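# Put cart bottle behind fridge bottle, close door

## Task

Pick up the bottle on the cart and set it upright on the refrigerator shelf that already holds a bottle, straight behind that bottle. Then close the refrigerator door completely. At the end both bottles must stand upright and the cart must rest on its wheels. The task fails if a glass bottle drops a long way, if the door is slammed open or closed, or if the robot topples or finishes tilted. Anything that stays in place only because the robot is holding it does not count.

## Robot and tools

ROBOT. A TidyBot++ base (0.54 m long, 0.50 m wide, 0.38 m tall) rolls on four powered casters and carries a single seven-joint arm ending in a two-finger gripper. The shoulder sits 0.12 m ahead of the base centre and 0.68 m above the floor. There are two cameras. base_camera is fixed to the front of the base at roughly (0.22, 0, 0.35) m and looks forward and downward; its images are 644x364. wrist_camera rides on the hand and looks along it through a fisheye lens; its images are 644x476.

FRAMES. The base frame has its origin on the floor under the base centre, with x forward, y to the left and z up. hand_pose is reported in this frame. It is the point midway between the finger pads; its own z axis runs out along the fingers and its y axis is the closing direction. The odometry frame is the base frame as it was at the start. Heading is positive to the left and wraps between -3.142 and 3.142. base_tilt is in degrees, with forward and right leans positive, and each reading can be biased by about 1 degree.

execute_actions. "actions" is a list holding zero or one action. An empty list only reports the state and images. "cameras" picks images from "base_camera", "wrist_camera" or "all"; leaving it out, null or ["all"] gives both, and [] gives none. An action may hold:
- "base": exactly one relative move, measured from where the base last reported itself. translate_m drives straight, in metres, forward positive, -2 to 2. strafe_m slides sideways, in metres, left positive, -2 to 2. rotate_rad turns in place, in radians, counter-clockwise seen from above positive, -6.3 to 6.3.
- "joints": absolute targets for the one arm, keyed by name, in radians. joint_1_rad (any angle; turns the whole arm about vertical, positive clockwise from above, opposite to rotate_rad), joint_2_rad shoulder -2.249 to 2.249, joint_3_rad (any angle), joint_4_rad elbow -2.579 to 2.579, joint_5_rad (any angle), joint_6_rad wrist -2.099 to 2.099, joint_7_rad (any angle; with the hand pointing down, positive is counter-clockwise from above, and at 1.57 the fingers open toward left and right). Unbounded joints take the shorter way, so turn them in steps under half a turn. gripper_pos runs 0 (open) to 1 (closed); the pad gap is about 85 x (1 - gripper_pos) mm.
- "speeds": optional caps for this action only: translate_m and strafe_m 0.05 to 0.5 m/s, rotate_rad 0.1 to 1.57 rad/s (the maxima are defaults).
A base move needing more than 8.667 s is refused, and no action runs past 15 s. Any unknown key or out-of-range number rejects the entire call with no motion. A joint or base left out of an action may still be driving toward its earlier target.

wait: "seconds" 0 to 10; commands nothing and returns state and images.
zoom_image: "camera" and "region" [x0, y0, x1, y1] in pixels of that camera's latest full image, top-left origin, at most 504 by 504.
read_manual: returns only licence text; it does not move anything.
finished_scene: "scene" number; ends the scene for good after the last command is held, and reports success. Call it only when everything rests without robot support.

RESULTS. The "pictures" line lists the cameras in image order. base_status and joint_status report how each motion ended: "done"; "off_target" (stopped short and may still push); "contact_stop" or "time_out" (old target dropped, holding in place); "not_followed" plus a "joint command not followed" line with a "cause:" when a self-collision check blocked the arm's targets (the gripper target still runs, and blocked targets may be retried later); "limit_stop_at_motor_heat" after a heat stop, in which case resend. A base "done" only means the wheels turned enough; a blocked base can stop short and still say done. on_its_own reports motion you did not command. motor_effort gives percent of maximum, peak in brackets, with noise and bias. "ARM HIT" means a hard hit on the base or arm itself. Torque limits: joints 1 to 4 at 104.5 N m (warning 56.7), joints 5 to 7 at 51.3 N m (warning 29.4); reaching one freezes the arm and gripper for 10 s and skips the rest of the call. Motor temperatures are listed per arm joint; MOTOR HOT appears from 60 °C, and at 75 °C an OVER-TEMPERATURE FAULT lets the arm sink. Holding loads, even while you think, heats motors.

ARM GEOMETRY. Upper arm 0.42 m, forearm 0.31 m, hand 0.31 m to the hand point. With joint_1_rad 0, joint_3_rad 3.14 and joint_5_rad 0 the arm moves in the base's x-z plane; segment angles from vertical (forward positive) are joint_2_rad, joint_2_rad - joint_4_rad, and joint_2_rad - joint_4_rad - joint_6_rad. Sum length x sin for forward reach from the shoulder and length x cos for height. The arm starts folded, hand down, poking up to 0.08 m past the base front with the elbow up to 1.15 m high. A downward-pointing hand reaches at most about 0.94 m high, and only near the base. Closed fingertips extend about 20 mm beyond the hand point.

ACCURACY. Friction leaves joints a little off target, so the hand can miss by 1 to 2 cm, more when stretched. To correct, send each joint its previous command plus (wanted angle minus read angle). A held object makes the arm sag; never command a joint to its current reading while carrying something. Trust the cameras over hand_pose. Odometry drifts and counts wheel slip as travel.

CAUTIONS. Carry the glass bottle low and close, and place it gently; never release it above the shelf. Swing the door slowly rather than flinging it. Keep the cart upright. If the arm snags something above about 0.8 m while the base drives, the robot can tip; a sideways push on a raised hand can lift wheels. Back away or retract the arm to recover from a lean. Driving the arm into things can cause torque faults. Loose objects may occasionally get a small nudge.

Each tool is called after "Call:" by a JSON object that holds its "fn" and its "kwargs", one argument or row to a line.

## Session

Call:
{"fn": "execute_actions", "kwargs": {
  "actions": []
}}

Scene clock: 0.00 s.
Motor temperatures (°C, as the motors report them): [32 26 29 31 31 42 38]
base_odometry: x=+0.000 y=+0.000 heading=+0.000 (m, m, rad; odometry frame)
base_tilt: forward=-0.2 right=+0.2 (deg)
base_status: not commanded
joint_positions: joint_1_rad=+0.018 joint_2_rad=-0.332 joint_3_rad=+3.116 joint_4_rad=-2.496 joint_5_rad=+0.018 joint_6_rad=-0.890 joint_7_rad=+1.531 gripper_pos=+0.000
joint_status: not commanded
motor_effort: joint_1_rad=+0 joint_2_rad=-3 joint_3_rad=+0 joint_4_rad=+13 joint_5_rad=+1 joint_6_rad=+0 joint_7_rad=-1 (%)
hand_pose: x=+0.2694 y=-0.0029 z=+0.5936 quat_wxyz=(+0.010, +0.999, -0.012, +0.044) (m; base frame)
pictures: base_camera, wrist_camera
Images, in order (width x height): base_camera 644x364, wrist_camera 644x476.

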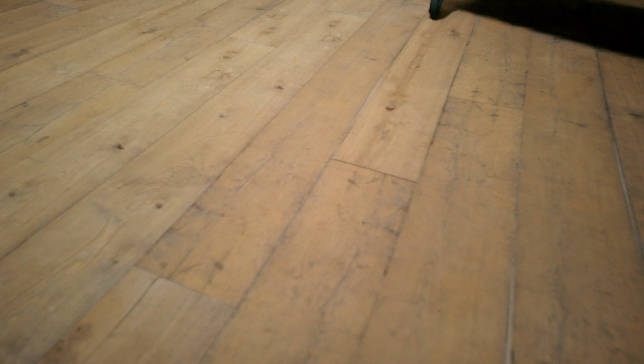

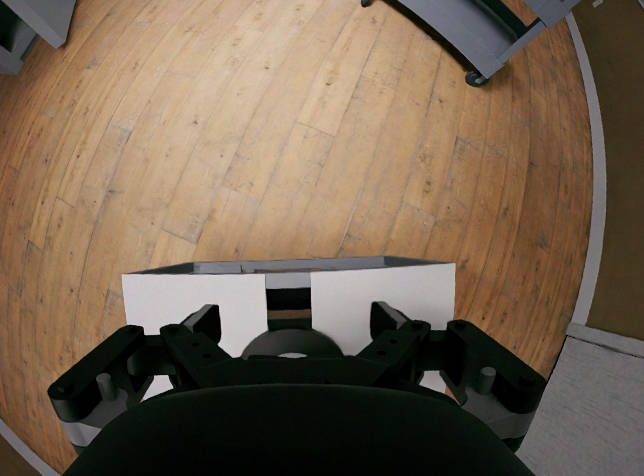

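Call:
{"fn": "execute_actions", "kwargs": {
  "actions": [
    {"joints":{"joint_6_rad":0.45}}
  ]
}}

Scene clock: 2.37 s.
Motor temperatures (°C, as the motors report them): [32 26 29 31 31 42 38]
base_odometry: x=+0.000 y=+0.000 heading=+0.000 (m, m, rad; odometry frame)
base_tilt: forward=-0.2 right=+0.2 (deg)
base_status: not commanded
joint_positions: joint_1_rad=+0.018 joint_2_rad=-0.332 joint_3_rad=+3.116 joint_4_rad=-2.496 joint_5_rad=+0.018 joint_6_rad=+0.447 joint_7_rad=+1.531 gripper_pos=+0.000
joint_status: all done
motor_effort: joint_1_rad=+0(0) joint_2_rad=-7(8) joint_3_rad=+0(0) joint_4_rad=+18(18) joint_5_rad=+0(1) joint_6_rad=+9(8) joint_7_rad=-1(1) (%)
hand_pose: x=+0.5501 y=+0.0076 z=+0.8580 quat_wxyz=(-0.009, +0.757, -0.002, +0.653) (m; base frame)
pictures: base_camera, wrist_camera
camera_calibration (this result's frames):
wrist_camera: T_world_to_cam=[[-0.0450821, -0.998717, -0.0230768, 0.0446714], [-0.197138, 0.03154, -0.979868, 0.997105], [0.979339, -0.0396252, -0.198307, -0.223585], [0, 0, 0, 1]] pos_world=[0.417546, 0.00430579, 0.933724]
Images, in order (width x height): base_camera 644x364, wrist_camera 644x476.

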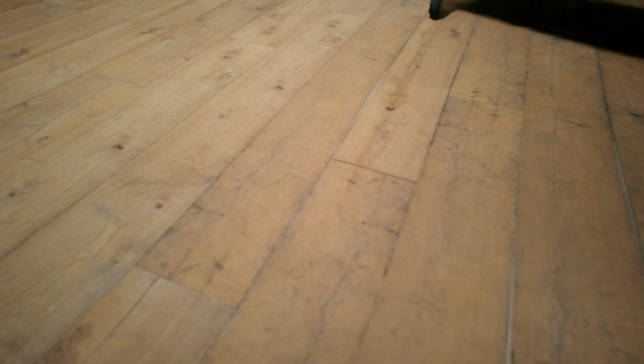

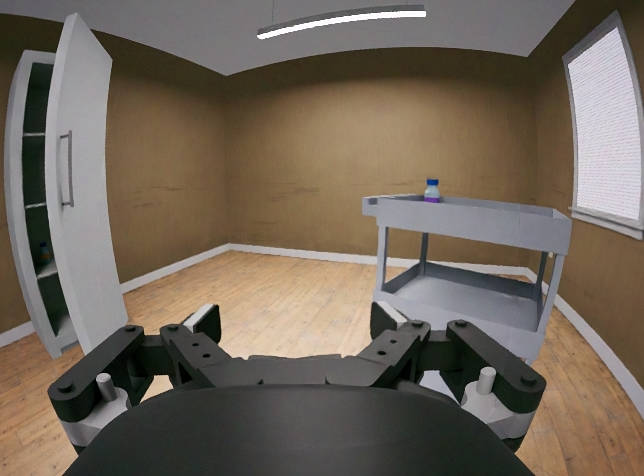

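Call:
{"fn": "zoom_image", "kwargs": {
  "camera": "wrist_camera",
  "region": [0, 0, 240, 380]
}}

Call:
{"fn": "zoom_image", "kwargs": {
  "camera": "wrist_camera",
  "region": [340, 150, 600, 380]
}}

Region (0, 0, 240, 380) of wrist_camera's 644x476 image, scaled by 1.326; it fills the left 318 columns of this view, and the rest is white.

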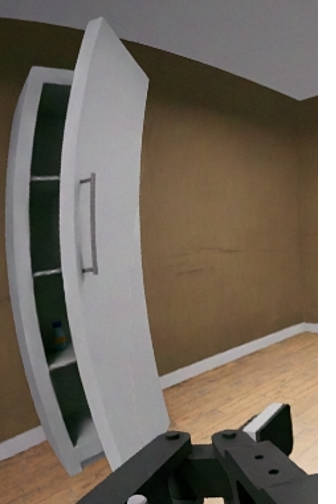

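Region (340, 150, 600, 380) of wrist_camera's 644x476 image, scaled by 1.938; it fills the top 446 rows of this view, and the rest is white.

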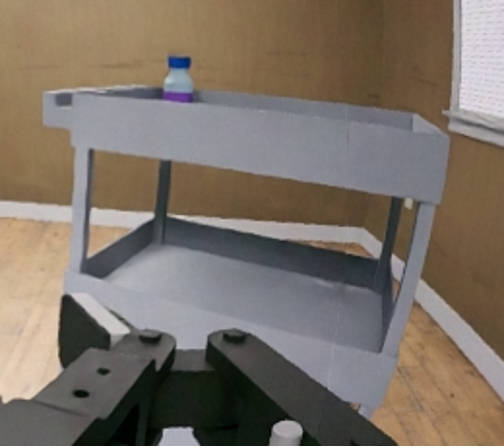

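Call:
{"fn": "execute_actions", "kwargs": {
  "actions": [
    {"base":{"rotate_rad":0.9}}
  ]
}}

Scene clock: 10.53 s.
Motor temperatures (°C, as the motors report them): [32 26 29 31 31 42 38]
base_odometry: x=+0.000 y=+0.000 heading=+0.900 (m, m, rad; odometry frame)
base_tilt: forward=-0.2 right=+0.1 (deg)
base_status: done
joint_positions: joint_1_rad=+0.018 joint_2_rad=-0.332 joint_3_rad=+3.115 joint_4_rad=-2.496 joint_5_rad=+0.018 joint_6_rad=+0.447 joint_7_rad=+1.531 gripper_pos=+0.000
joint_status: not commanded
motor_effort: joint_1_rad=+0(2) joint_2_rad=-7(8) joint_3_rad=+0(1) joint_4_rad=+18(18) joint_5_rad=+0(1) joint_6_rad=+9(8) joint_7_rad=-1(1) (%)
hand_pose: x=+0.5501 y=+0.0081 z=+0.8580 quat_wxyz=(-0.010, +0.757, -0.001, +0.653) (m; base frame)
pictures: base_camera, wrist_camera
camera_calibration (this result's frames):
wrist_camera: T_world_to_cam=[[-0.0440734, -0.99877, -0.0227286, 0.0443135], [-0.197175, 0.0309996, -0.979878, 0.99711], [0.979377, -0.038705, -0.198299, -0.223584], [0, 0, 0, 1]] pos_world=[0.417531, 0.00469519, 0.933717]
Images, in order (width x height): base_camera 644x364, wrist_camera 644x476.

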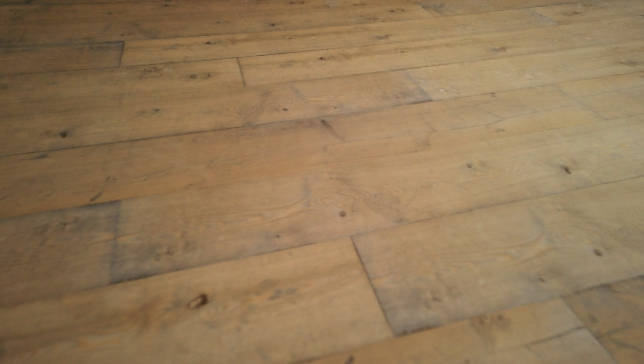

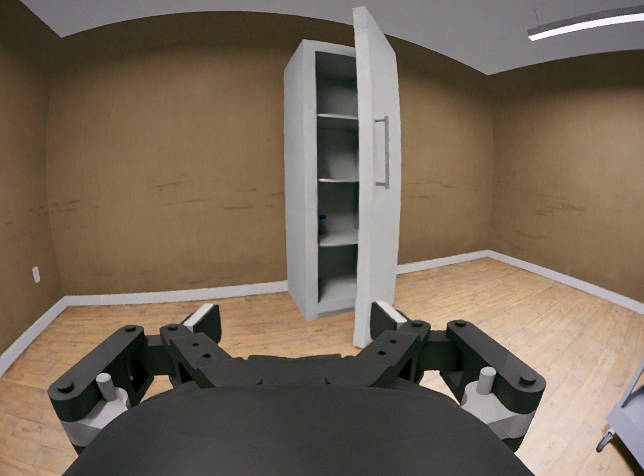

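Call:
{"fn": "execute_actions", "kwargs": {
  "actions": [
    {"base":{"rotate_rad":0.255},"joints":{"gripper_pos":1.0}}
  ],
  "cameras": []
}}

Call:
{"fn": "execute_actions", "kwargs": {
  "actions": [
    {"base":{"strafe_m":-0.55}}
  ],
  "cameras": []
}}

Call:
{"fn": "execute_actions", "kwargs": {
  "actions": [
    {"base":{"translate_m":0.75}}
  ]
}}

Scene clock: 20.87 s.
Motor temperatures (°C, as the motors report them): [32 26 29 31 31 42 38]
base_odometry: x=+0.000 y=+0.000 heading=+1.154 (m, m, rad; odometry frame)
base_tilt: forward=-0.1 right=+0.2 (deg)
base_status: done
joint_positions: joint_1_rad=+0.018 joint_2_rad=-0.332 joint_3_rad=+3.115 joint_4_rad=-2.496 joint_5_rad=+0.018 joint_6_rad=+0.447 joint_7_rad=+1.531 gripper_pos=+0.999
joint_status: all done
motor_effort: joint_1_rad=+0(1) joint_2_rad=-8(8) joint_3_rad=+0(1) joint_4_rad=+18(18) joint_5_rad=+0(0) joint_6_rad=+9(9) joint_7_rad=-1(1) (%)
hand_pose: x=+0.5501 y=+0.0084 z=+0.8580 quat_wxyz=(-0.010, +0.757, -0.001, +0.653) (m; base frame)
pictures: none
No camera images: the call's "cameras" was empty. Leave "cameras" out to get every camera's image.

Scene clock: 23.33 s.
Motor temperatures (°C, as the motors report them): [32 26 29 31 31 42 38]
base_odometry: x=+0.503 y=-0.222 heading=+1.155 (m, m, rad; odometry frame)
base_tilt: forward=-0.1 right=+0.1 (deg)
base_status: done
joint_positions: joint_1_rad=+0.018 joint_2_rad=-0.332 joint_3_rad=+3.116 joint_4_rad=-2.496 joint_5_rad=+0.018 joint_6_rad=+0.447 joint_7_rad=+1.531 gripper_pos=+0.999
joint_status: not commanded
motor_effort: joint_1_rad=+0(0) joint_2_rad=-8(8) joint_3_rad=+0(1) joint_4_rad=+18(18) joint_5_rad=+0(0) joint_6_rad=+9(9) joint_7_rad=-1(1) (%)
hand_pose: x=+0.5501 y=+0.0081 z=+0.8580 quat_wxyz=(-0.010, +0.757, -0.001, +0.653) (m; base frame)
pictures: none
No camera images: the call's "cameras" was empty. Leave "cameras" out to get every camera's image.

Scene clock: 26.20 s.
Motor temperatures (°C, as the motors report them): [32 26 29 31 31 42 38]
base_odometry: x=+0.807 y=+0.464 heading=+1.155 (m, m, rad; odometry frame)
base_tilt: forward=-0.2 right=+0.1 (deg)
base_status: done
joint_positions: joint_1_rad=+0.018 joint_2_rad=-0.332 joint_3_rad=+3.116 joint_4_rad=-2.496 joint_5_rad=+0.018 joint_6_rad=+0.447 joint_7_rad=+1.531 gripper_pos=+0.999
joint_status: not commanded
motor_effort: joint_1_rad=+0(1) joint_2_rad=-8(10) joint_3_rad=+0(1) joint_4_rad=+18(19) joint_5_rad=+0(0) joint_6_rad=+9(9) joint_7_rad=-1(1) (%)
hand_pose: x=+0.5501 y=+0.0081 z=+0.8581 quat_wxyz=(-0.010, +0.757, -0.001, +0.653) (m; base frame)
pictures: base_camera, wrist_camera
camera_calibration (this result's frames):
wrist_camera: T_world_to_cam=[[-0.0442016, -0.998763, -0.0227775, 0.0443622], [-0.197042, 0.0310677, -0.979903, 0.997112], [0.979398, -0.0388251, -0.198171, -0.223675], [0, 0, 0, 1]] pos_world=[0.4175, 0.00464516, 0.933757]
Images, in order (width x height): base_camera 644x364, wrist_camera 644x476.

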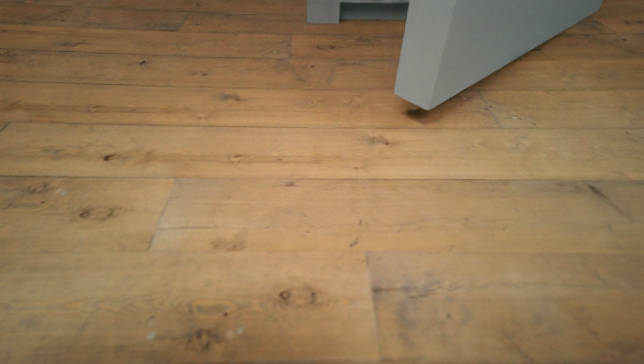

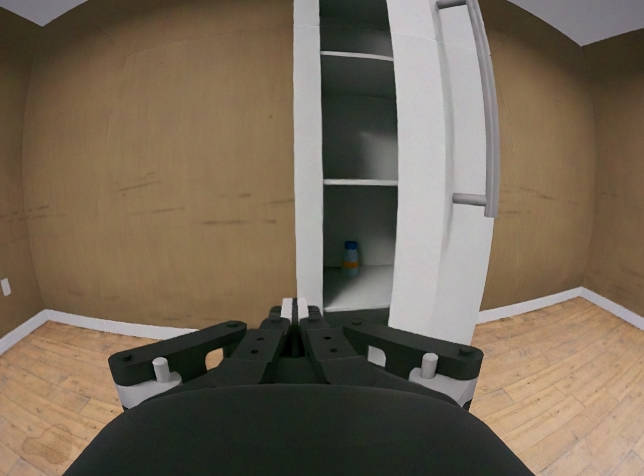

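Call:
{"fn": "execute_actions", "kwargs": {
  "actions": [
    {"base":{"translate_m":0.04},"joints":{"joint_1_rad":0.0,"joint_2_rad":0.655,"joint_4_rad":-1.929,"joint_6_rad":1.013}}
  ]
}}

Scene clock: 37.97 s.
Motor temperatures (°C, as the motors report them): [32 26 29 31 31 42 38]
base_odometry: x=+0.823 y=+0.501 heading=+1.154 (m, m, rad; odometry frame)
base_tilt: forward=-0.1 right=+0.1 (deg)
base_status: done
joint_positions: joint_1_rad=+0.018 joint_2_rad=+0.644 joint_3_rad=+3.116 joint_4_rad=-1.951 joint_5_rad=+0.018 joint_6_rad=+0.988 joint_7_rad=+1.531 gripper_pos=+0.999
joint_status: all done
motor_effort: joint_1_rad=+0(1) joint_2_rad=-40(41) joint_3_rad=-2(1) joint_4_rad=+13(18) joint_5_rad=+0(0) joint_6_rad=+9(10) joint_7_rad=-1(1) (%)
hand_pose: x=+0.8459 y=+0.0071 z=+0.7392 quat_wxyz=(-0.022, +0.719, -0.010, +0.694) (m; base frame)
pictures: base_camera, wrist_camera
camera_calibration (this result's frames):
wrist_camera: T_world_to_cam=[[-0.0372287, -0.997573, -0.0588378, 0.0745036], [-0.0873444, 0.0619016, -0.994253, 0.856507], [0.995482, -0.0318756, -0.089437, -0.631033], [0, 0, 0, 1]] pos_world=[0.705767, 0.00118904, 0.799531]
Images, in order (width x height): base_camera 644x364, wrist_camera 644x476.

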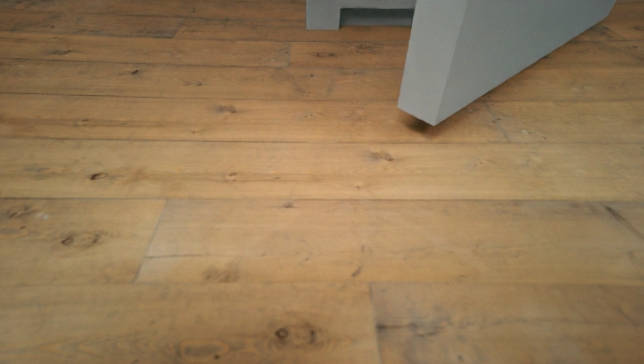

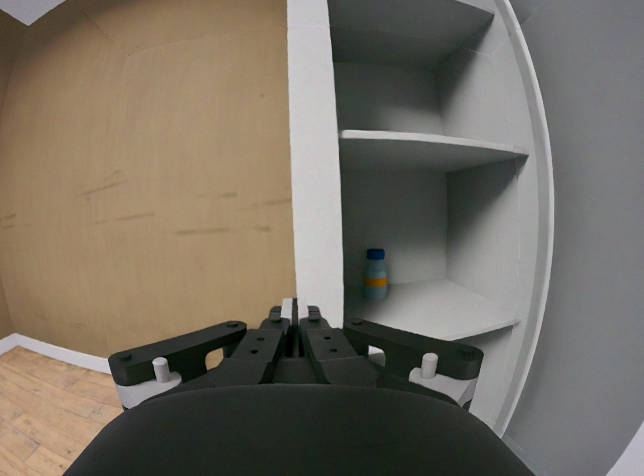

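Call:
{"fn": "execute_actions", "kwargs": {
  "actions": [
    {"base":{"strafe_m":-0.3},"speeds":{"strafe_m":0.08}}
  ]
}}

Scene clock: 42.67 s.
Motor temperatures (°C, as the motors report them): [32 26 29 31 31 42 38]
base_odometry: x=+1.097 y=+0.380 heading=+1.155 (m, m, rad; odometry frame)
base_tilt: forward=-0.2 right=+0.1 (deg)
base_status: done
joint_positions: joint_1_rad=-0.182 joint_2_rad=+0.644 joint_3_rad=+2.995 joint_4_rad=-1.960 joint_5_rad=+0.090 joint_6_rad=+0.996 joint_7_rad=+1.531 gripper_pos=+0.999
joint_status: not commanded
motor_effort: joint_1_rad=+36(38) joint_2_rad=-36(42) joint_3_rad=+20(20) joint_4_rad=+22(23) joint_5_rad=-15(16) joint_6_rad=+8(10) joint_7_rad=-6(7) (%)
hand_pose: x=+0.8030 y=+0.2321 z=+0.7428 quat_wxyz=(-0.159, +0.709, +0.106, +0.679) (m; base frame)
pictures: base_camera, wrist_camera
camera_calibration (this result's frames):
wrist_camera: T_world_to_cam=[[0.314823, -0.944451, -0.0943346, 0.0289554], [-0.108981, 0.0627624, -0.992061, 0.85799], [0.942873, 0.322604, -0.0831678, -0.625541], [0, 0, 0, 1]] pos_world=[0.674194, 0.1753, 0.801884]
Images, in order (width x height): base_camera 644x364, wrist_camera 644x476.

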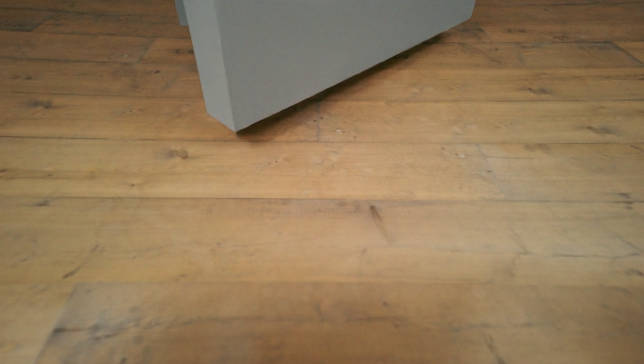

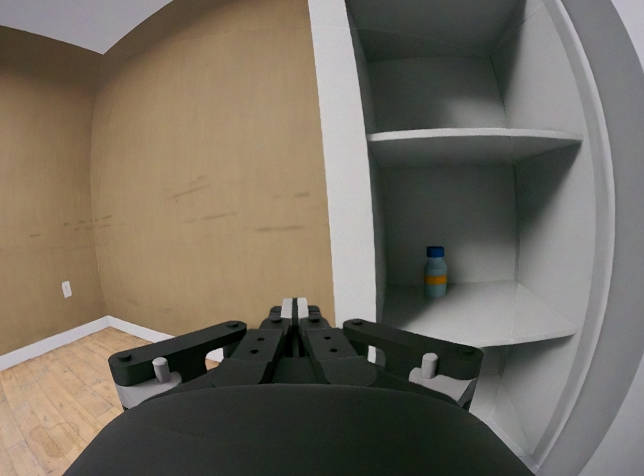

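Call:
{"fn": "execute_actions", "kwargs": {
  "actions": [
    {"base":{"strafe_m":0.12},"speeds":{"strafe_m":0.1}}
  ],
  "cameras": []
}}

Call:
{"fn": "execute_actions", "kwargs": {
  "actions": [
    {"base":{"translate_m":-0.08},"speeds":{"translate_m":0.05}}
  ]
}}

Scene clock: 45.87 s.
Motor temperatures (°C, as the motors report them): [32 26 29 31 31 42 38]
base_odometry: x=+0.987 y=+0.429 heading=+1.155 (m, m, rad; odometry frame)
base_tilt: forward=-0.2 right=+0.1 (deg)
base_status: done
joint_positions: joint_1_rad=-0.060 joint_2_rad=+0.644 joint_3_rad=+3.085 joint_4_rad=-1.958 joint_5_rad=+0.075 joint_6_rad=+1.002 joint_7_rad=+1.531 gripper_pos=+0.999
joint_status: not commanded
motor_effort: joint_1_rad=+9(36) joint_2_rad=-39(41) joint_3_rad=+3(19) joint_4_rad=+15(23) joint_5_rad=-3(15) joint_6_rad=+9(9) joint_7_rad=-2(6) (%)
hand_pose: x=+0.8370 y=+0.0953 z=+0.7405 quat_wxyz=(-0.071, +0.715, +0.048, +0.693) (m; base frame)
pictures: none
No camera images: the call's "cameras" was empty. Leave "cameras" out to get every camera's image.

Scene clock: 47.93 s.
Motor temperatures (°C, as the motors report them): [32 26 29 31 31 42 38]
base_odometry: x=+0.955 y=+0.355 heading=+1.156 (m, m, rad; odometry frame)
base_tilt: forward=-0.1 right=+0.1 (deg)
base_status: done
joint_positions: joint_1_rad=-0.022 joint_2_rad=+0.646 joint_3_rad=+3.107 joint_4_rad=-1.948 joint_5_rad=+0.057 joint_6_rad=+1.002 joint_7_rad=+1.531 gripper_pos=+0.999
joint_status: not commanded
motor_effort: joint_1_rad=+0(8) joint_2_rad=-40(43) joint_3_rad=-2(4) joint_4_rad=+13(15) joint_5_rad=+0(3) joint_6_rad=+9(10) joint_7_rad=-1(2) (%)
hand_pose: x=+0.8448 y=+0.0511 z=+0.7430 quat_wxyz=(-0.045, +0.714, +0.024, +0.698) (m; base frame)
pictures: base_camera, wrist_camera
camera_calibration (this result's frames):
wrist_camera: T_world_to_cam=[[0.0437269, -0.998065, -0.0441966, 0.0393878], [-0.076716, 0.0407538, -0.99622, 0.851078], [0.996094, 0.0469522, -0.0747856, -0.643588], [0, 0, 0, 1]] pos_world=[0.704643, 0.0348448, 0.80147]
Images, in order (width x height): base_camera 644x364, wrist_camera 644x476.

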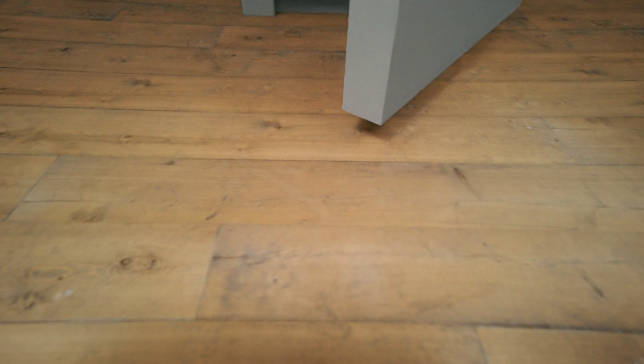

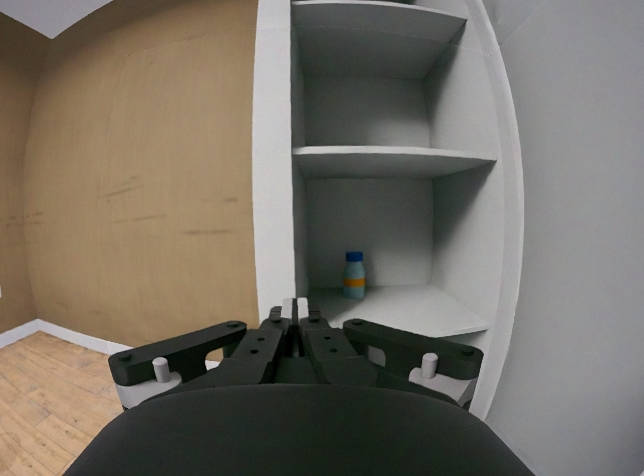

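Call:
{"fn": "execute_actions", "kwargs": {
  "actions": [
    {"base":{"rotate_rad":-0.3},"speeds":{"rotate_rad":0.12}}
  ]
}}

Scene clock: 52.10 s.
Motor temperatures (°C, as the motors report them): [32 27 29 31 31 42 38]
base_odometry: x=+0.955 y=+0.355 heading=+0.856 (m, m, rad; odometry frame)
base_tilt: forward=-0.1 right=+0.1 (deg)
base_status: done
joint_positions: joint_1_rad=-0.015 joint_2_rad=+0.646 joint_3_rad=+3.111 joint_4_rad=-1.948 joint_5_rad=+0.055 joint_6_rad=+1.002 joint_7_rad=+1.531 gripper_pos=+0.999
joint_status: not commanded
motor_effort: joint_1_rad=+0(8) joint_2_rad=-40(41) joint_3_rad=-1(3) joint_4_rad=+13(14) joint_5_rad=+0(3) joint_6_rad=+9(10) joint_7_rad=-1(2) (%)
hand_pose: x=+0.8454 y=+0.0432 z=+0.7430 quat_wxyz=(-0.040, +0.714, +0.020, +0.698) (m; base frame)
pictures: base_camera, wrist_camera
camera_calibration (this result's frames):
wrist_camera: T_world_to_cam=[[0.031894, -0.998576, -0.0427541, 0.0403977], [-0.0760846, 0.0402261, -0.99629, 0.850972], [0.996591, 0.0350286, -0.0746933, -0.643801], [0, 0, 0, 1]] pos_world=[0.705064, 0.0286605, 0.801454]
Images, in order (width x height): base_camera 644x364, wrist_camera 644x476.

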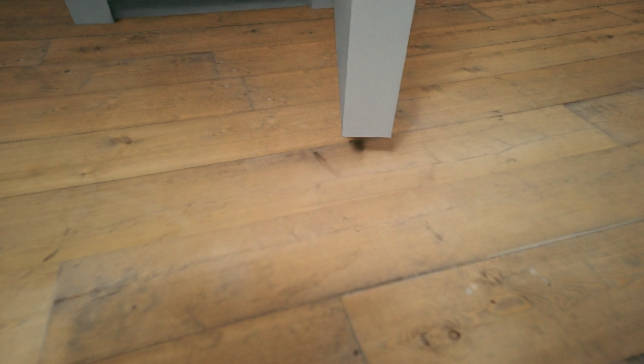

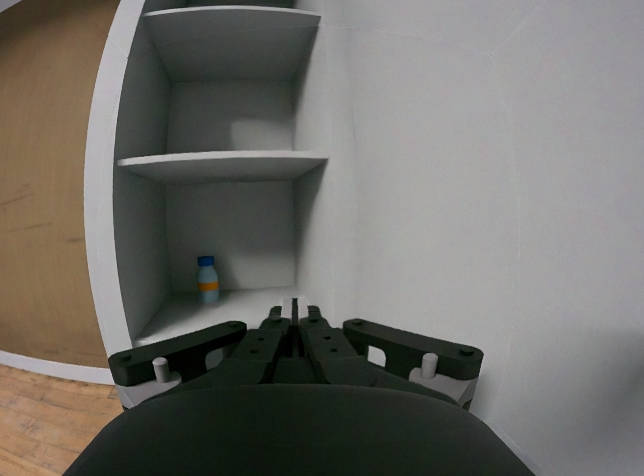

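Call:
{"fn": "execute_actions", "kwargs": {
  "actions": [
    {"base":{"rotate_rad":-0.4},"speeds":{"rotate_rad":0.12}}
  ]
}}

Scene clock: 60.40 s.
Motor temperatures (°C, as the motors report them): [32 27 29 31 31 42 38]
base_odometry: x=+0.955 y=+0.355 heading=+0.469 (m, m, rad; odometry frame)
base_tilt: forward=-0.2 right=+0.1 (deg)
base_status: rotate_rad time_out (by the wheels' count: -0.387 of -0.400)
joint_positions: joint_1_rad=-0.124 joint_2_rad=+0.647 joint_3_rad=+3.028 joint_4_rad=-1.948 joint_5_rad=+0.066 joint_6_rad=+1.002 joint_7_rad=+1.531 gripper_pos=+0.999
joint_status: not commanded
motor_effort: joint_1_rad=+21(29) joint_2_rad=-39(42) joint_3_rad=+11(17) joint_4_rad=+18(20) joint_5_rad=-10(13) joint_6_rad=+10(12) joint_7_rad=-1(1) (%)
hand_pose: x=+0.8256 y=+0.1688 z=+0.7460 quat_wxyz=(-0.120, +0.709, +0.071, +0.691) (m; base frame)
pictures: base_camera, wrist_camera
camera_calibration (this result's frames):
wrist_camera: T_world_to_cam=[[0.214209, -0.972916, -0.0868797, 0.0446205], [-0.0892875, 0.0690688, -0.993608, 0.851402], [0.972698, 0.220597, -0.0720741, -0.641838], [0, 0, 0, 1]] pos_world=[0.690776, 0.126194, 0.803576]
Images, in order (width x height): base_camera 644x364, wrist_camera 644x476.

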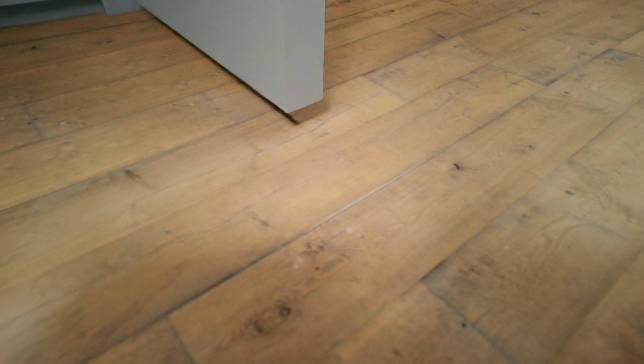

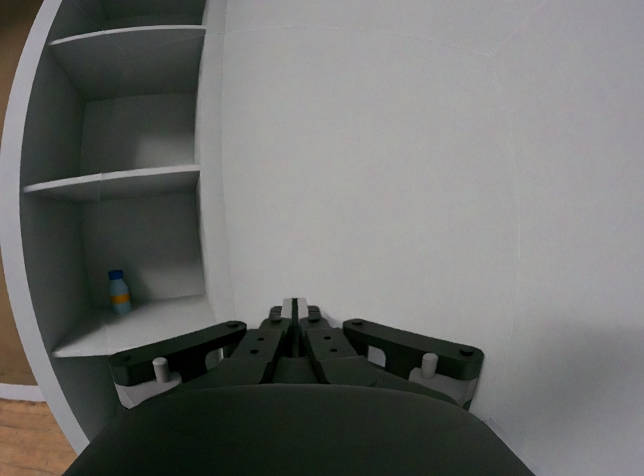

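Call:
{"fn": "execute_actions", "kwargs": {
  "actions": [
    {"base":{"rotate_rad":0.2},"speeds":{"rotate_rad":0.3}}
  ],
  "cameras": []
}}

Call:
{"fn": "execute_actions", "kwargs": {
  "actions": [
    {"joints":{"joint_1_rad":0.0,"joint_2_rad":-0.4,"joint_3_rad":3.14,"joint_4_rad":-1.9,"joint_5_rad":0.0,"joint_6_rad":-0.6,"joint_7_rad":1.57}}
  ]
}}

Scene clock: 66.40 s.
Motor temperatures (°C, as the motors report them): [32 27 30 32 31 42 38]
base_odometry: x=+0.955 y=+0.355 heading=+0.669 (m, m, rad; odometry frame)
base_tilt: forward=-0.1 right=+0.1 (deg)
base_status: done
joint_positions: joint_1_rad=-0.009 joint_2_rad=+0.647 joint_3_rad=+3.113 joint_4_rad=-1.944 joint_5_rad=+0.053 joint_6_rad=+1.002 joint_7_rad=+1.531 gripper_pos=+0.999
joint_status: not commanded
motor_effort: joint_1_rad=+1(22) joint_2_rad=-40(40) joint_3_rad=-1(12) joint_4_rad=+13(20) joint_5_rad=+0(10) joint_6_rad=+9(9) joint_7_rad=-1(1) (%)
hand_pose: x=+0.8468 y=+0.0373 z=+0.7443 quat_wxyz=(-0.037, +0.713, +0.017, +0.700) (m; base frame)
pictures: none
No camera images: the call's "cameras" was empty. Leave "cameras" out to get every camera's image.

Scene clock: 68.80 s.
Motor temperatures (°C, as the motors report them): [32 27 30 32 31 42 38]
base_odometry: x=+0.955 y=+0.355 heading=+0.669 (m, m, rad; odometry frame)
base_tilt: forward=-0.1 right=+0.1 (deg)
base_status: not commanded
joint_positions: joint_1_rad=-0.009 joint_2_rad=-0.390 joint_3_rad=+3.127 joint_4_rad=-1.923 joint_5_rad=+0.040 joint_6_rad=-0.579 joint_7_rad=+1.531 gripper_pos=+0.999
joint_status: all done
motor_effort: joint_1_rad=+0(0) joint_2_rad=-8(41) joint_3_rad=-1(2) joint_4_rad=+20(20) joint_5_rad=+0(1) joint_6_rad=+8(10) joint_7_rad=-1(1) (%)
hand_pose: x=+0.5400 y=+0.0052 z=+0.9225 quat_wxyz=(+0.005, +0.870, +0.003, +0.492) (m; base frame)
pictures: base_camera, wrist_camera
camera_calibration (this result's frames):
wrist_camera: T_world_to_cam=[[-0.052851, -0.998249, 0.0265695, 0.00170558], [-0.55805, 0.00745981, -0.829774, 1.11488], [0.828123, -0.0586815, -0.557467, 0.212143], [0, 0, 0, 1]] pos_world=[0.446568, 0.0058347, 1.04332]
Images, in order (width x height): base_camera 644x364, wrist_camera 644x476.

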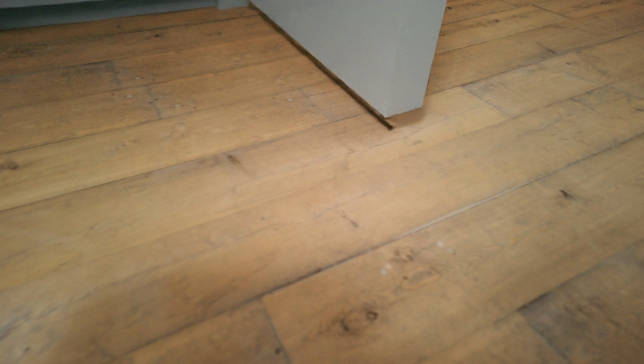

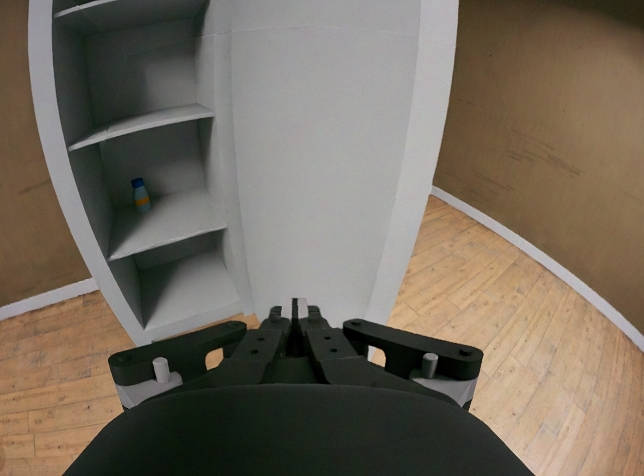

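Call:
{"fn": "execute_actions", "kwargs": {
  "actions": [
    {"base":{"rotate_rad":-1.78},"joints":{"joint_2_rad":-0.5,"joint_6_rad":-0.6,"gripper_pos":0.0}}
  ]
}}

Scene clock: 72.63 s.
Motor temperatures (°C, as the motors report them): [32 27 30 32 31 42 38]
base_odometry: x=+0.955 y=+0.355 heading=-1.111 (m, m, rad; odometry frame)
base_tilt: forward=-0.1 right=+0.1 (deg)
base_status: done
joint_positions: joint_1_rad=-0.009 joint_2_rad=-0.488 joint_3_rad=+3.136 joint_4_rad=-1.918 joint_5_rad=+0.038 joint_6_rad=-0.579 joint_7_rad=+1.531 gripper_pos=+0.000
joint_status: all done
motor_effort: joint_1_rad=+0(1) joint_2_rad=-5(10) joint_3_rad=-1(1) joint_4_rad=+20(20) joint_5_rad=+1(1) joint_6_rad=+8(8) joint_7_rad=-1(1) (%)
hand_pose: x=+0.5147 y=+0.0013 z=+0.9658 quat_wxyz=(+0.004, +0.844, -0.002, +0.537) (m; base frame)
pictures: base_camera, wrist_camera
camera_calibration (this result's frames):
wrist_camera: T_world_to_cam=[[-0.0625773, -0.997954, 0.0131184, 0.0132558], [-0.469153, 0.017812, -0.882937, 1.14231], [0.880897, -0.0614064, -0.469307, 0.144637], [0, 0, 0, 1]] pos_world=[0.409337, 0.00176343, 1.07629]
Images, in order (width x height): base_camera 644x364, wrist_camera 644x476.

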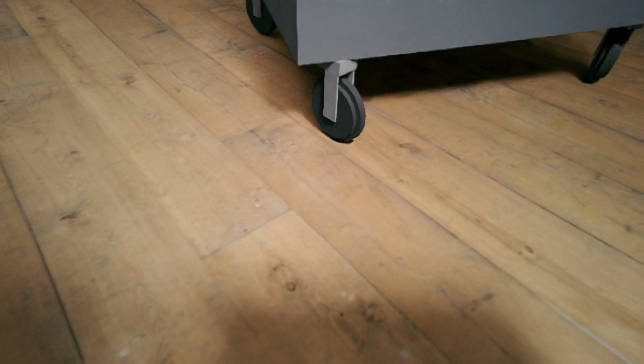

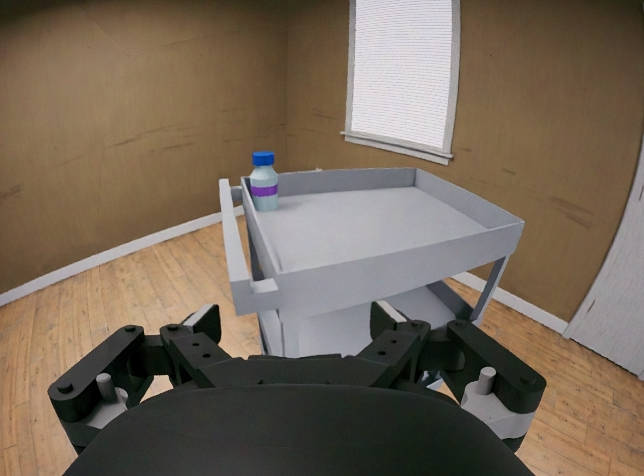

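Call:
{"fn": "zoom_image", "kwargs": {
  "camera": "wrist_camera",
  "region": [200, 130, 340, 320]
}}

Region (200, 130, 340, 320) of wrist_camera's 644x476 image, scaled by 2.653; it fills the left 371 columns of this view, and the rest is white.

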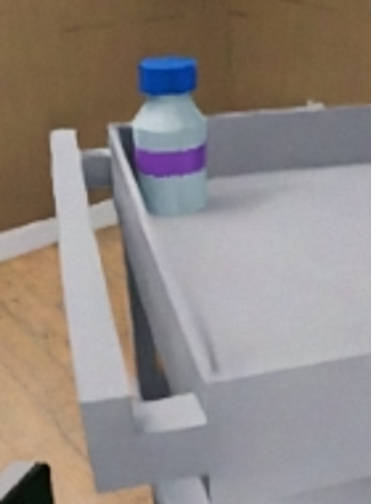

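Call:
{"fn": "execute_actions", "kwargs": {
  "actions": [
    {"base":{"rotate_rad":0.072},"joints":{"joint_2_rad":0.235,"joint_4_rad":-1.55,"joint_5_rad":-0.03,"joint_6_rad":-0.03,"joint_7_rad":1.6}}
  ]
}}

Scene clock: 80.03 s.
Motor temperatures (°C, as the motors report them): [32 27 30 32 32 42 38]
base_odometry: x=+0.955 y=+0.355 heading=-1.039 (m, m, rad; odometry frame)
base_tilt: forward=-0.1 right=+0.2 (deg)
base_status: done
joint_positions: joint_1_rad=-0.009 joint_2_rad=+0.228 joint_3_rad=+3.136 joint_4_rad=-1.572 joint_5_rad=+0.010 joint_6_rad=-0.054 joint_7_rad=+1.558 gripper_pos=+0.000
joint_status: all done
motor_effort: joint_1_rad=+0(1) joint_2_rad=-32(36) joint_3_rad=-1(1) joint_4_rad=+20(20) joint_5_rad=+0(1) joint_6_rad=+9(8) joint_7_rad=-1(1) (%)
hand_pose: x=+0.8191 y=+0.0111 z=+0.9327 quat_wxyz=(-0.005, +0.800, +0.004, +0.600) (m; base frame)
pictures: base_camera, wrist_camera
camera_calibration (this result's frames):
wrist_camera: T_world_to_cam=[[-0.0419652, -0.999115, -0.0027079, 0.0404144], [-0.329152, 0.016384, -0.944135, 1.19817], [0.943344, -0.0387295, -0.329548, -0.320122], [0, 0, 0, 1]] pos_world=[0.698063, 0.0083495, 1.02585]
Images, in order (width x height): base_camera 644x364, wrist_camera 644x476.

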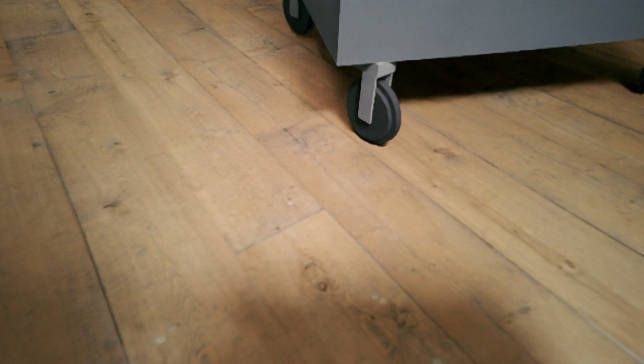

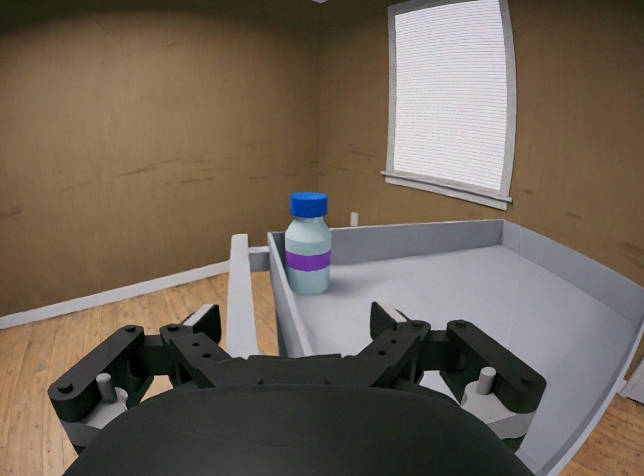

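Call:
{"fn": "execute_actions", "kwargs": {
  "actions": [
    {"base":{"strafe_m":-0.018}}
  ],
  "cameras": []
}}

Call:
{"fn": "execute_actions", "kwargs": {
  "actions": [
    {"base":{"translate_m":0.15},"speeds":{"translate_m":0.2}}
  ]
}}

Scene clock: 84.23 s.
Motor temperatures (°C, as the motors report them): [32 27 30 32 32 42 38]
base_odometry: x=+0.939 y=+0.346 heading=-1.041 (m, m, rad; odometry frame)
base_tilt: forward=-0.1 right=+0.1 (deg)
base_status: done
joint_positions: joint_1_rad=-0.005 joint_2_rad=+0.228 joint_3_rad=+3.142 joint_4_rad=-1.572 joint_5_rad=+0.010 joint_6_rad=-0.054 joint_7_rad=+1.558 gripper_pos=+0.000
joint_status: not commanded
motor_effort: joint_1_rad=+0(3) joint_2_rad=-33(34) joint_3_rad=-1(2) joint_4_rad=+20(20) joint_5_rad=+0(0) joint_6_rad=+8(9) joint_7_rad=-1(1) (%)
hand_pose: x=+0.8192 y=+0.0046 z=+0.9328 quat_wxyz=(-0.002, +0.800, +0.001, +0.600) (m; base frame)
pictures: none
No camera images: the call's "cameras" was empty. Leave "cameras" out to get every camera's image.

Scene clock: 85.73 s.
Motor temperatures (°C, as the motors report them): [32 27 30 32 32 42 38]
base_odometry: x=+1.015 y=+0.216 heading=-1.041 (m, m, rad; odometry frame)
base_tilt: forward=-0.1 right=+0.1 (deg)
base_status: done
joint_positions: joint_1_rad=-0.005 joint_2_rad=+0.231 joint_3_rad=+3.142 joint_4_rad=-1.570 joint_5_rad=+0.010 joint_6_rad=-0.052 joint_7_rad=+1.558 gripper_pos=+0.000
joint_status: not commanded
motor_effort: joint_1_rad=+0(1) joint_2_rad=-34(37) joint_3_rad=-1(2) joint_4_rad=+20(21) joint_5_rad=+0(0) joint_6_rad=+9(9) joint_7_rad=-1(1) (%)
hand_pose: x=+0.8203 y=+0.0046 z=+0.9334 quat_wxyz=(-0.002, +0.799, +0.001, +0.601) (m; base frame)
pictures: base_camera, wrist_camera
camera_calibration (this result's frames):
wrist_camera: T_world_to_cam=[[-0.0517194, -0.99866, -0.00163248, 0.0409532], [-0.326701, 0.0184641, -0.944947, 1.19808], [0.943711, -0.0483387, -0.327219, -0.323766], [0, 0, 0, 1]] pos_world=[0.699073, 0.00312649, 1.02624]
Images, in order (width x height): base_camera 644x364, wrist_camera 644x476.

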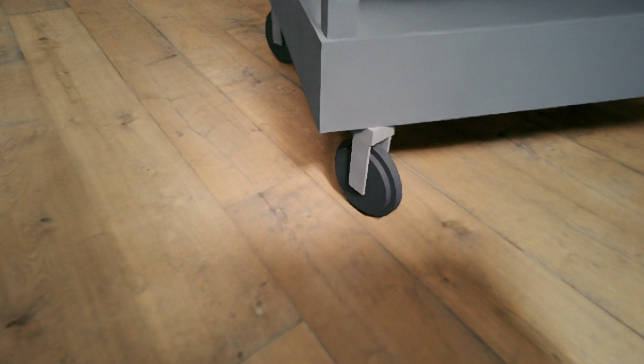

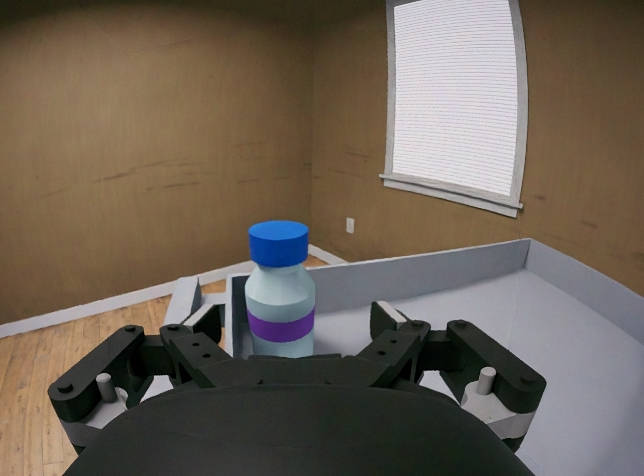

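Call:
{"fn": "execute_actions", "kwargs": {
  "actions": [
    {"base":{"strafe_m":0.013},"joints":{"joint_6_rad":0.012}}
  ],
  "cameras": []
}}

Call:
{"fn": "execute_actions", "kwargs": {
  "actions": [
    {"base":{"translate_m":0.05},"speeds":{"translate_m":0.1}}
  ]
}}

Scene clock: 89.33 s.
Motor temperatures (°C, as the motors report them): [32 27 30 32 32 42 38]
base_odometry: x=+1.026 y=+0.223 heading=-1.041 (m, m, rad; odometry frame)
base_tilt: forward=-0.1 right=+0.1 (deg)
base_status: done
joint_positions: joint_1_rad=-0.005 joint_2_rad=+0.231 joint_3_rad=+3.139 joint_4_rad=-1.567 joint_5_rad=+0.010 joint_6_rad=-0.008 joint_7_rad=+1.558 gripper_pos=+0.000
joint_status: all done
motor_effort: joint_1_rad=+1(3) joint_2_rad=-33(35) joint_3_rad=+0(3) joint_4_rad=+20(21) joint_5_rad=+0(0) joint_6_rad=+9(9) joint_7_rad=-1(1) (%)
hand_pose: x=+0.8241 y=+0.0064 z=+0.9481 quat_wxyz=(-0.003, +0.785, +0.002, +0.619) (m; base frame)
pictures: none
No camera images: the call's "cameras" was empty. Leave "cameras" out to get every camera's image.

Scene clock: 90.40 s.
Motor temperatures (°C, as the motors report them): [32 27 29 32 32 42 38]
base_odometry: x=+1.052 y=+0.180 heading=-1.041 (m, m, rad; odometry frame)
base_tilt: forward=-0.1 right=+0.2 (deg)
base_status: done
joint_positions: joint_1_rad=-0.005 joint_2_rad=+0.232 joint_3_rad=+3.139 joint_4_rad=-1.567 joint_5_rad=+0.010 joint_6_rad=-0.008 joint_7_rad=+1.558 gripper_pos=+0.000
joint_status: not commanded
motor_effort: joint_1_rad=+0(1) joint_2_rad=-33(36) joint_3_rad=-1(2) joint_4_rad=+20(21) joint_5_rad=+0(1) joint_6_rad=+9(9) joint_7_rad=-1(1) (%)
hand_pose: x=+0.8245 y=+0.0064 z=+0.9476 quat_wxyz=(-0.003, +0.785, +0.002, +0.619) (m; base frame)
pictures: base_camera, wrist_camera
camera_calibration (this result's frames):
wrist_camera: T_world_to_cam=[[-0.0485192, -0.99881, -0.00493767, 0.0435328], [-0.283049, 0.0184902, -0.958927, 1.1901], [0.957877, -0.0451287, -0.28361, -0.376], [0, 0, 0, 1]] pos_world=[0.69913, 0.00450753, 1.03479]
Images, in order (width x height): base_camera 644x364, wrist_camera 644x476.

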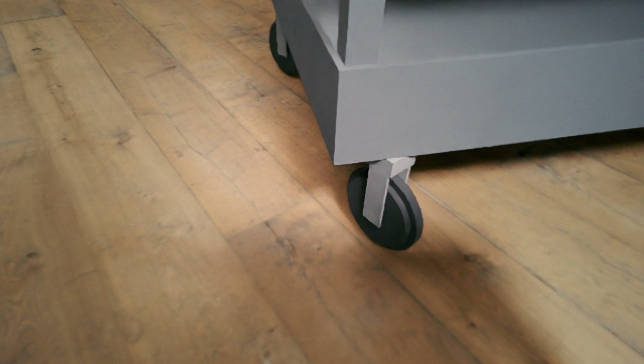

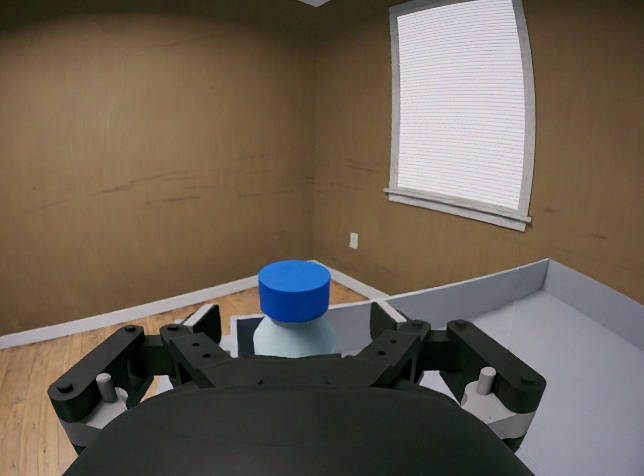

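Call:
{"fn": "execute_actions", "kwargs": {
  "actions": [
    {"base":{"translate_m":0.045},"speeds":{"translate_m":0.1}}
  ],
  "cameras": ["wrist_camera"]
}}

Scene clock: 92.50 s.
Motor temperatures (°C, as the motors report them): [32 27 29 32 32 42 38]
base_odometry: x=+1.075 y=+0.141 heading=-1.041 (m, m, rad; odometry frame)
base_tilt: forward=-0.1 right=+0.1 (deg)
base_status: done
joint_positions: joint_1_rad=-0.005 joint_2_rad=+0.232 joint_3_rad=+3.139 joint_4_rad=-1.567 joint_5_rad=+0.010 joint_6_rad=-0.008 joint_7_rad=+1.558 gripper_pos=+0.000
joint_status: not commanded
motor_effort: joint_1_rad=+1(1) joint_2_rad=-34(37) joint_3_rad=-1(2) joint_4_rad=+20(20) joint_5_rad=+0(0) joint_6_rad=+9(9) joint_7_rad=-1(1) (%)
hand_pose: x=+0.8247 y=+0.0064 z=+0.9474 quat_wxyz=(-0.003, +0.785, +0.002, +0.619) (m; base frame)
pictures: wrist_camera
camera_calibration (this result's frames):
wrist_camera: T_world_to_cam=[[-0.0485201, -0.99881, -0.00492351, 0.0435276], [-0.283317, 0.0184895, -0.958848, 1.19006], [0.957798, -0.0451285, -0.283877, -0.375899], [0, 0, 0, 1]] pos_world=[0.699312, 0.00450845, 1.03459]
Images, in order (width x height): wrist_camera 644x476.

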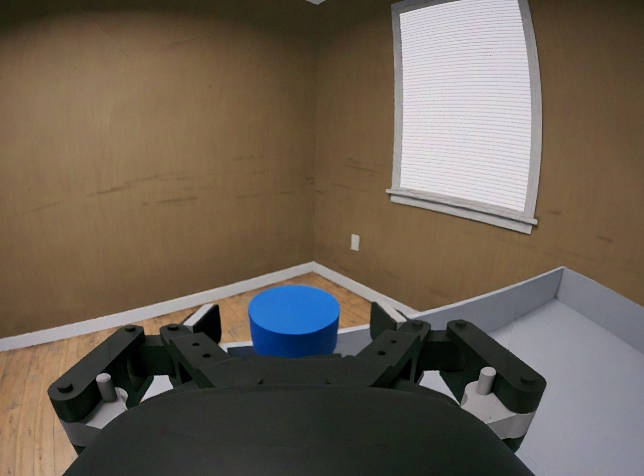

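Call:
{"fn": "execute_actions", "kwargs": {
  "actions": [
    {"joints":{"joint_6_rad":-0.05}}
  ],
  "cameras": []
}}

Call:
{"fn": "execute_actions", "kwargs": {
  "actions": [
    {"joints":{"gripper_pos":1.0}}
  ],
  "cameras": ["wrist_camera"]
}}

Scene clock: 94.30 s.
Motor temperatures (°C, as the motors report them): [32 27 29 32 32 42 38]
base_odometry: x=+1.075 y=+0.141 heading=-1.041 (m, m, rad; odometry frame)
base_tilt: forward=-0.1 right=+0.1 (deg)
base_status: not commanded
joint_positions: joint_1_rad=-0.005 joint_2_rad=+0.232 joint_3_rad=+3.139 joint_4_rad=-1.567 joint_5_rad=+0.010 joint_6_rad=-0.029 joint_7_rad=+1.558 gripper_pos=+0.000
joint_status: all done
motor_effort: joint_1_rad=+0(0) joint_2_rad=-32(34) joint_3_rad=-1(1) joint_4_rad=+20(20) joint_5_rad=+0(0) joint_6_rad=+9(9) joint_7_rad=-1(1) (%)
hand_pose: x=+0.8230 y=+0.0063 z=+0.9408 quat_wxyz=(-0.003, +0.792, +0.002, +0.610) (m; base frame)
pictures: none
No camera images: the call's "cameras" was empty. Leave "cameras" out to get every camera's image.

Scene clock: 95.40 s.
Motor temperatures (°C, as the motors report them): [32 27 29 32 32 42 38]
base_odometry: x=+1.075 y=+0.141 heading=-1.041 (m, m, rad; odometry frame)
base_tilt: forward=-0.2 right=+0.1 (deg)
base_status: not commanded
joint_positions: joint_1_rad=-0.005 joint_2_rad=+0.232 joint_3_rad=+3.139 joint_4_rad=-1.566 joint_5_rad=+0.010 joint_6_rad=-0.030 joint_7_rad=+1.560 gripper_pos=+0.470
joint_status: gripper_pos off_target (ended at +0.470, target +1.000)
motor_effort: joint_1_rad=+1(1) joint_2_rad=-34(34) joint_3_rad=+0(0) joint_4_rad=+20(21) joint_5_rad=+0(0) joint_6_rad=+9(10) joint_7_rad=-1(1) (%)
hand_pose: x=+0.8231 y=+0.0063 z=+0.9412 quat_wxyz=(-0.003, +0.792, +0.002, +0.611) (m; base frame)
pictures: wrist_camera
camera_calibration (this result's frames):
wrist_camera: T_world_to_cam=[[-0.0484168, -0.998825, -0.00214313, 0.0406407], [-0.303725, 0.0167667, -0.952612, 1.1946], [0.951529, -0.0454716, -0.30418, -0.351893], [0, 0, 0, 1]] pos_world=[0.699635, 0.00456231, 1.03104]
Images, in order (width x height): wrist_camera 644x476.

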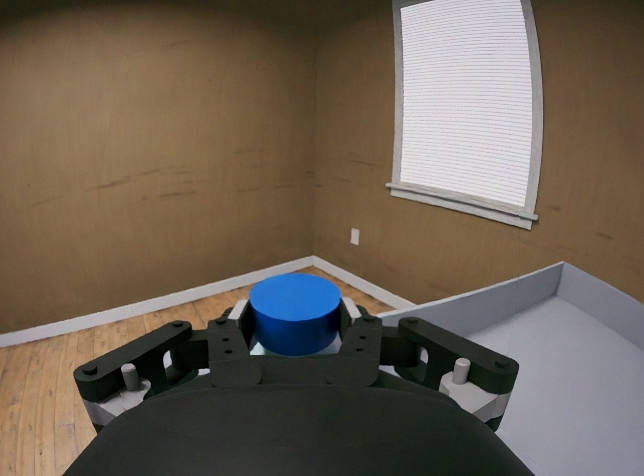

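Call:
{"fn": "execute_actions", "kwargs": {
  "actions": [
    {"joints":{"joint_2_rad":0.195,"joint_4_rad":-1.22,"joint_6_rad":-0.38}}
  ]
}}

Scene clock: 100.30 s.
Motor temperatures (°C, as the motors report them): [32 27 29 32 32 42 38]
base_odometry: x=+1.075 y=+0.141 heading=-1.041 (m, m, rad; odometry frame)
base_tilt: forward=-0.1 right=+0.1 (deg)
base_status: not commanded
joint_positions: joint_1_rad=-0.005 joint_2_rad=+0.232 joint_3_rad=+3.139 joint_4_rad=-1.257 joint_5_rad=+0.010 joint_6_rad=-0.382 joint_7_rad=+1.560 gripper_pos=+0.470
joint_status: all done
motor_effort: joint_1_rad=+0(1) joint_2_rad=-39(42) joint_3_rad=-1(0) joint_4_rad=+25(27) joint_5_rad=+1(0) joint_6_rad=+13(13) joint_7_rad=-1(1) (%)
hand_pose: x=+0.8265 y=+0.0052 z=+1.0251 quat_wxyz=(-0.001, +0.805, +0.001, +0.594) (m; base frame)
pictures: base_camera, wrist_camera
camera_calibration (this result's frames):
wrist_camera: T_world_to_cam=[[-0.0520044, -0.998647, 0.000575654, 0.0400403], [-0.344008, 0.017373, -0.938806, 1.29468], [0.937526, -0.0490201, -0.344446, -0.276792], [0, 0, 0, 1]] pos_world=[0.706963, 0.00392517, 1.12009]
Images, in order (width x height): base_camera 644x364, wrist_camera 644x476.

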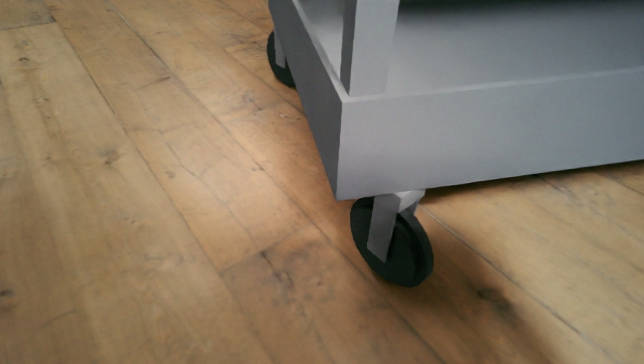

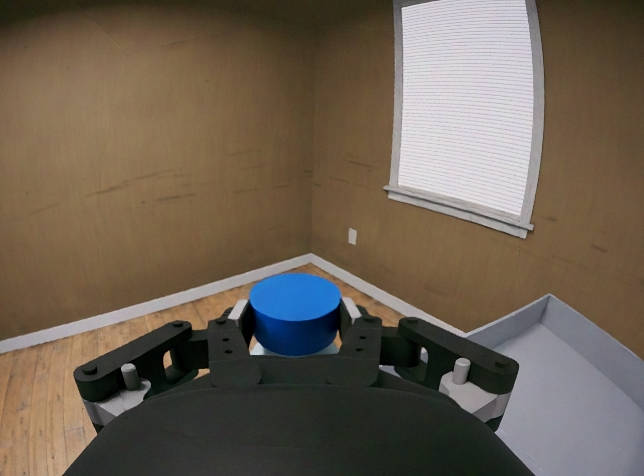

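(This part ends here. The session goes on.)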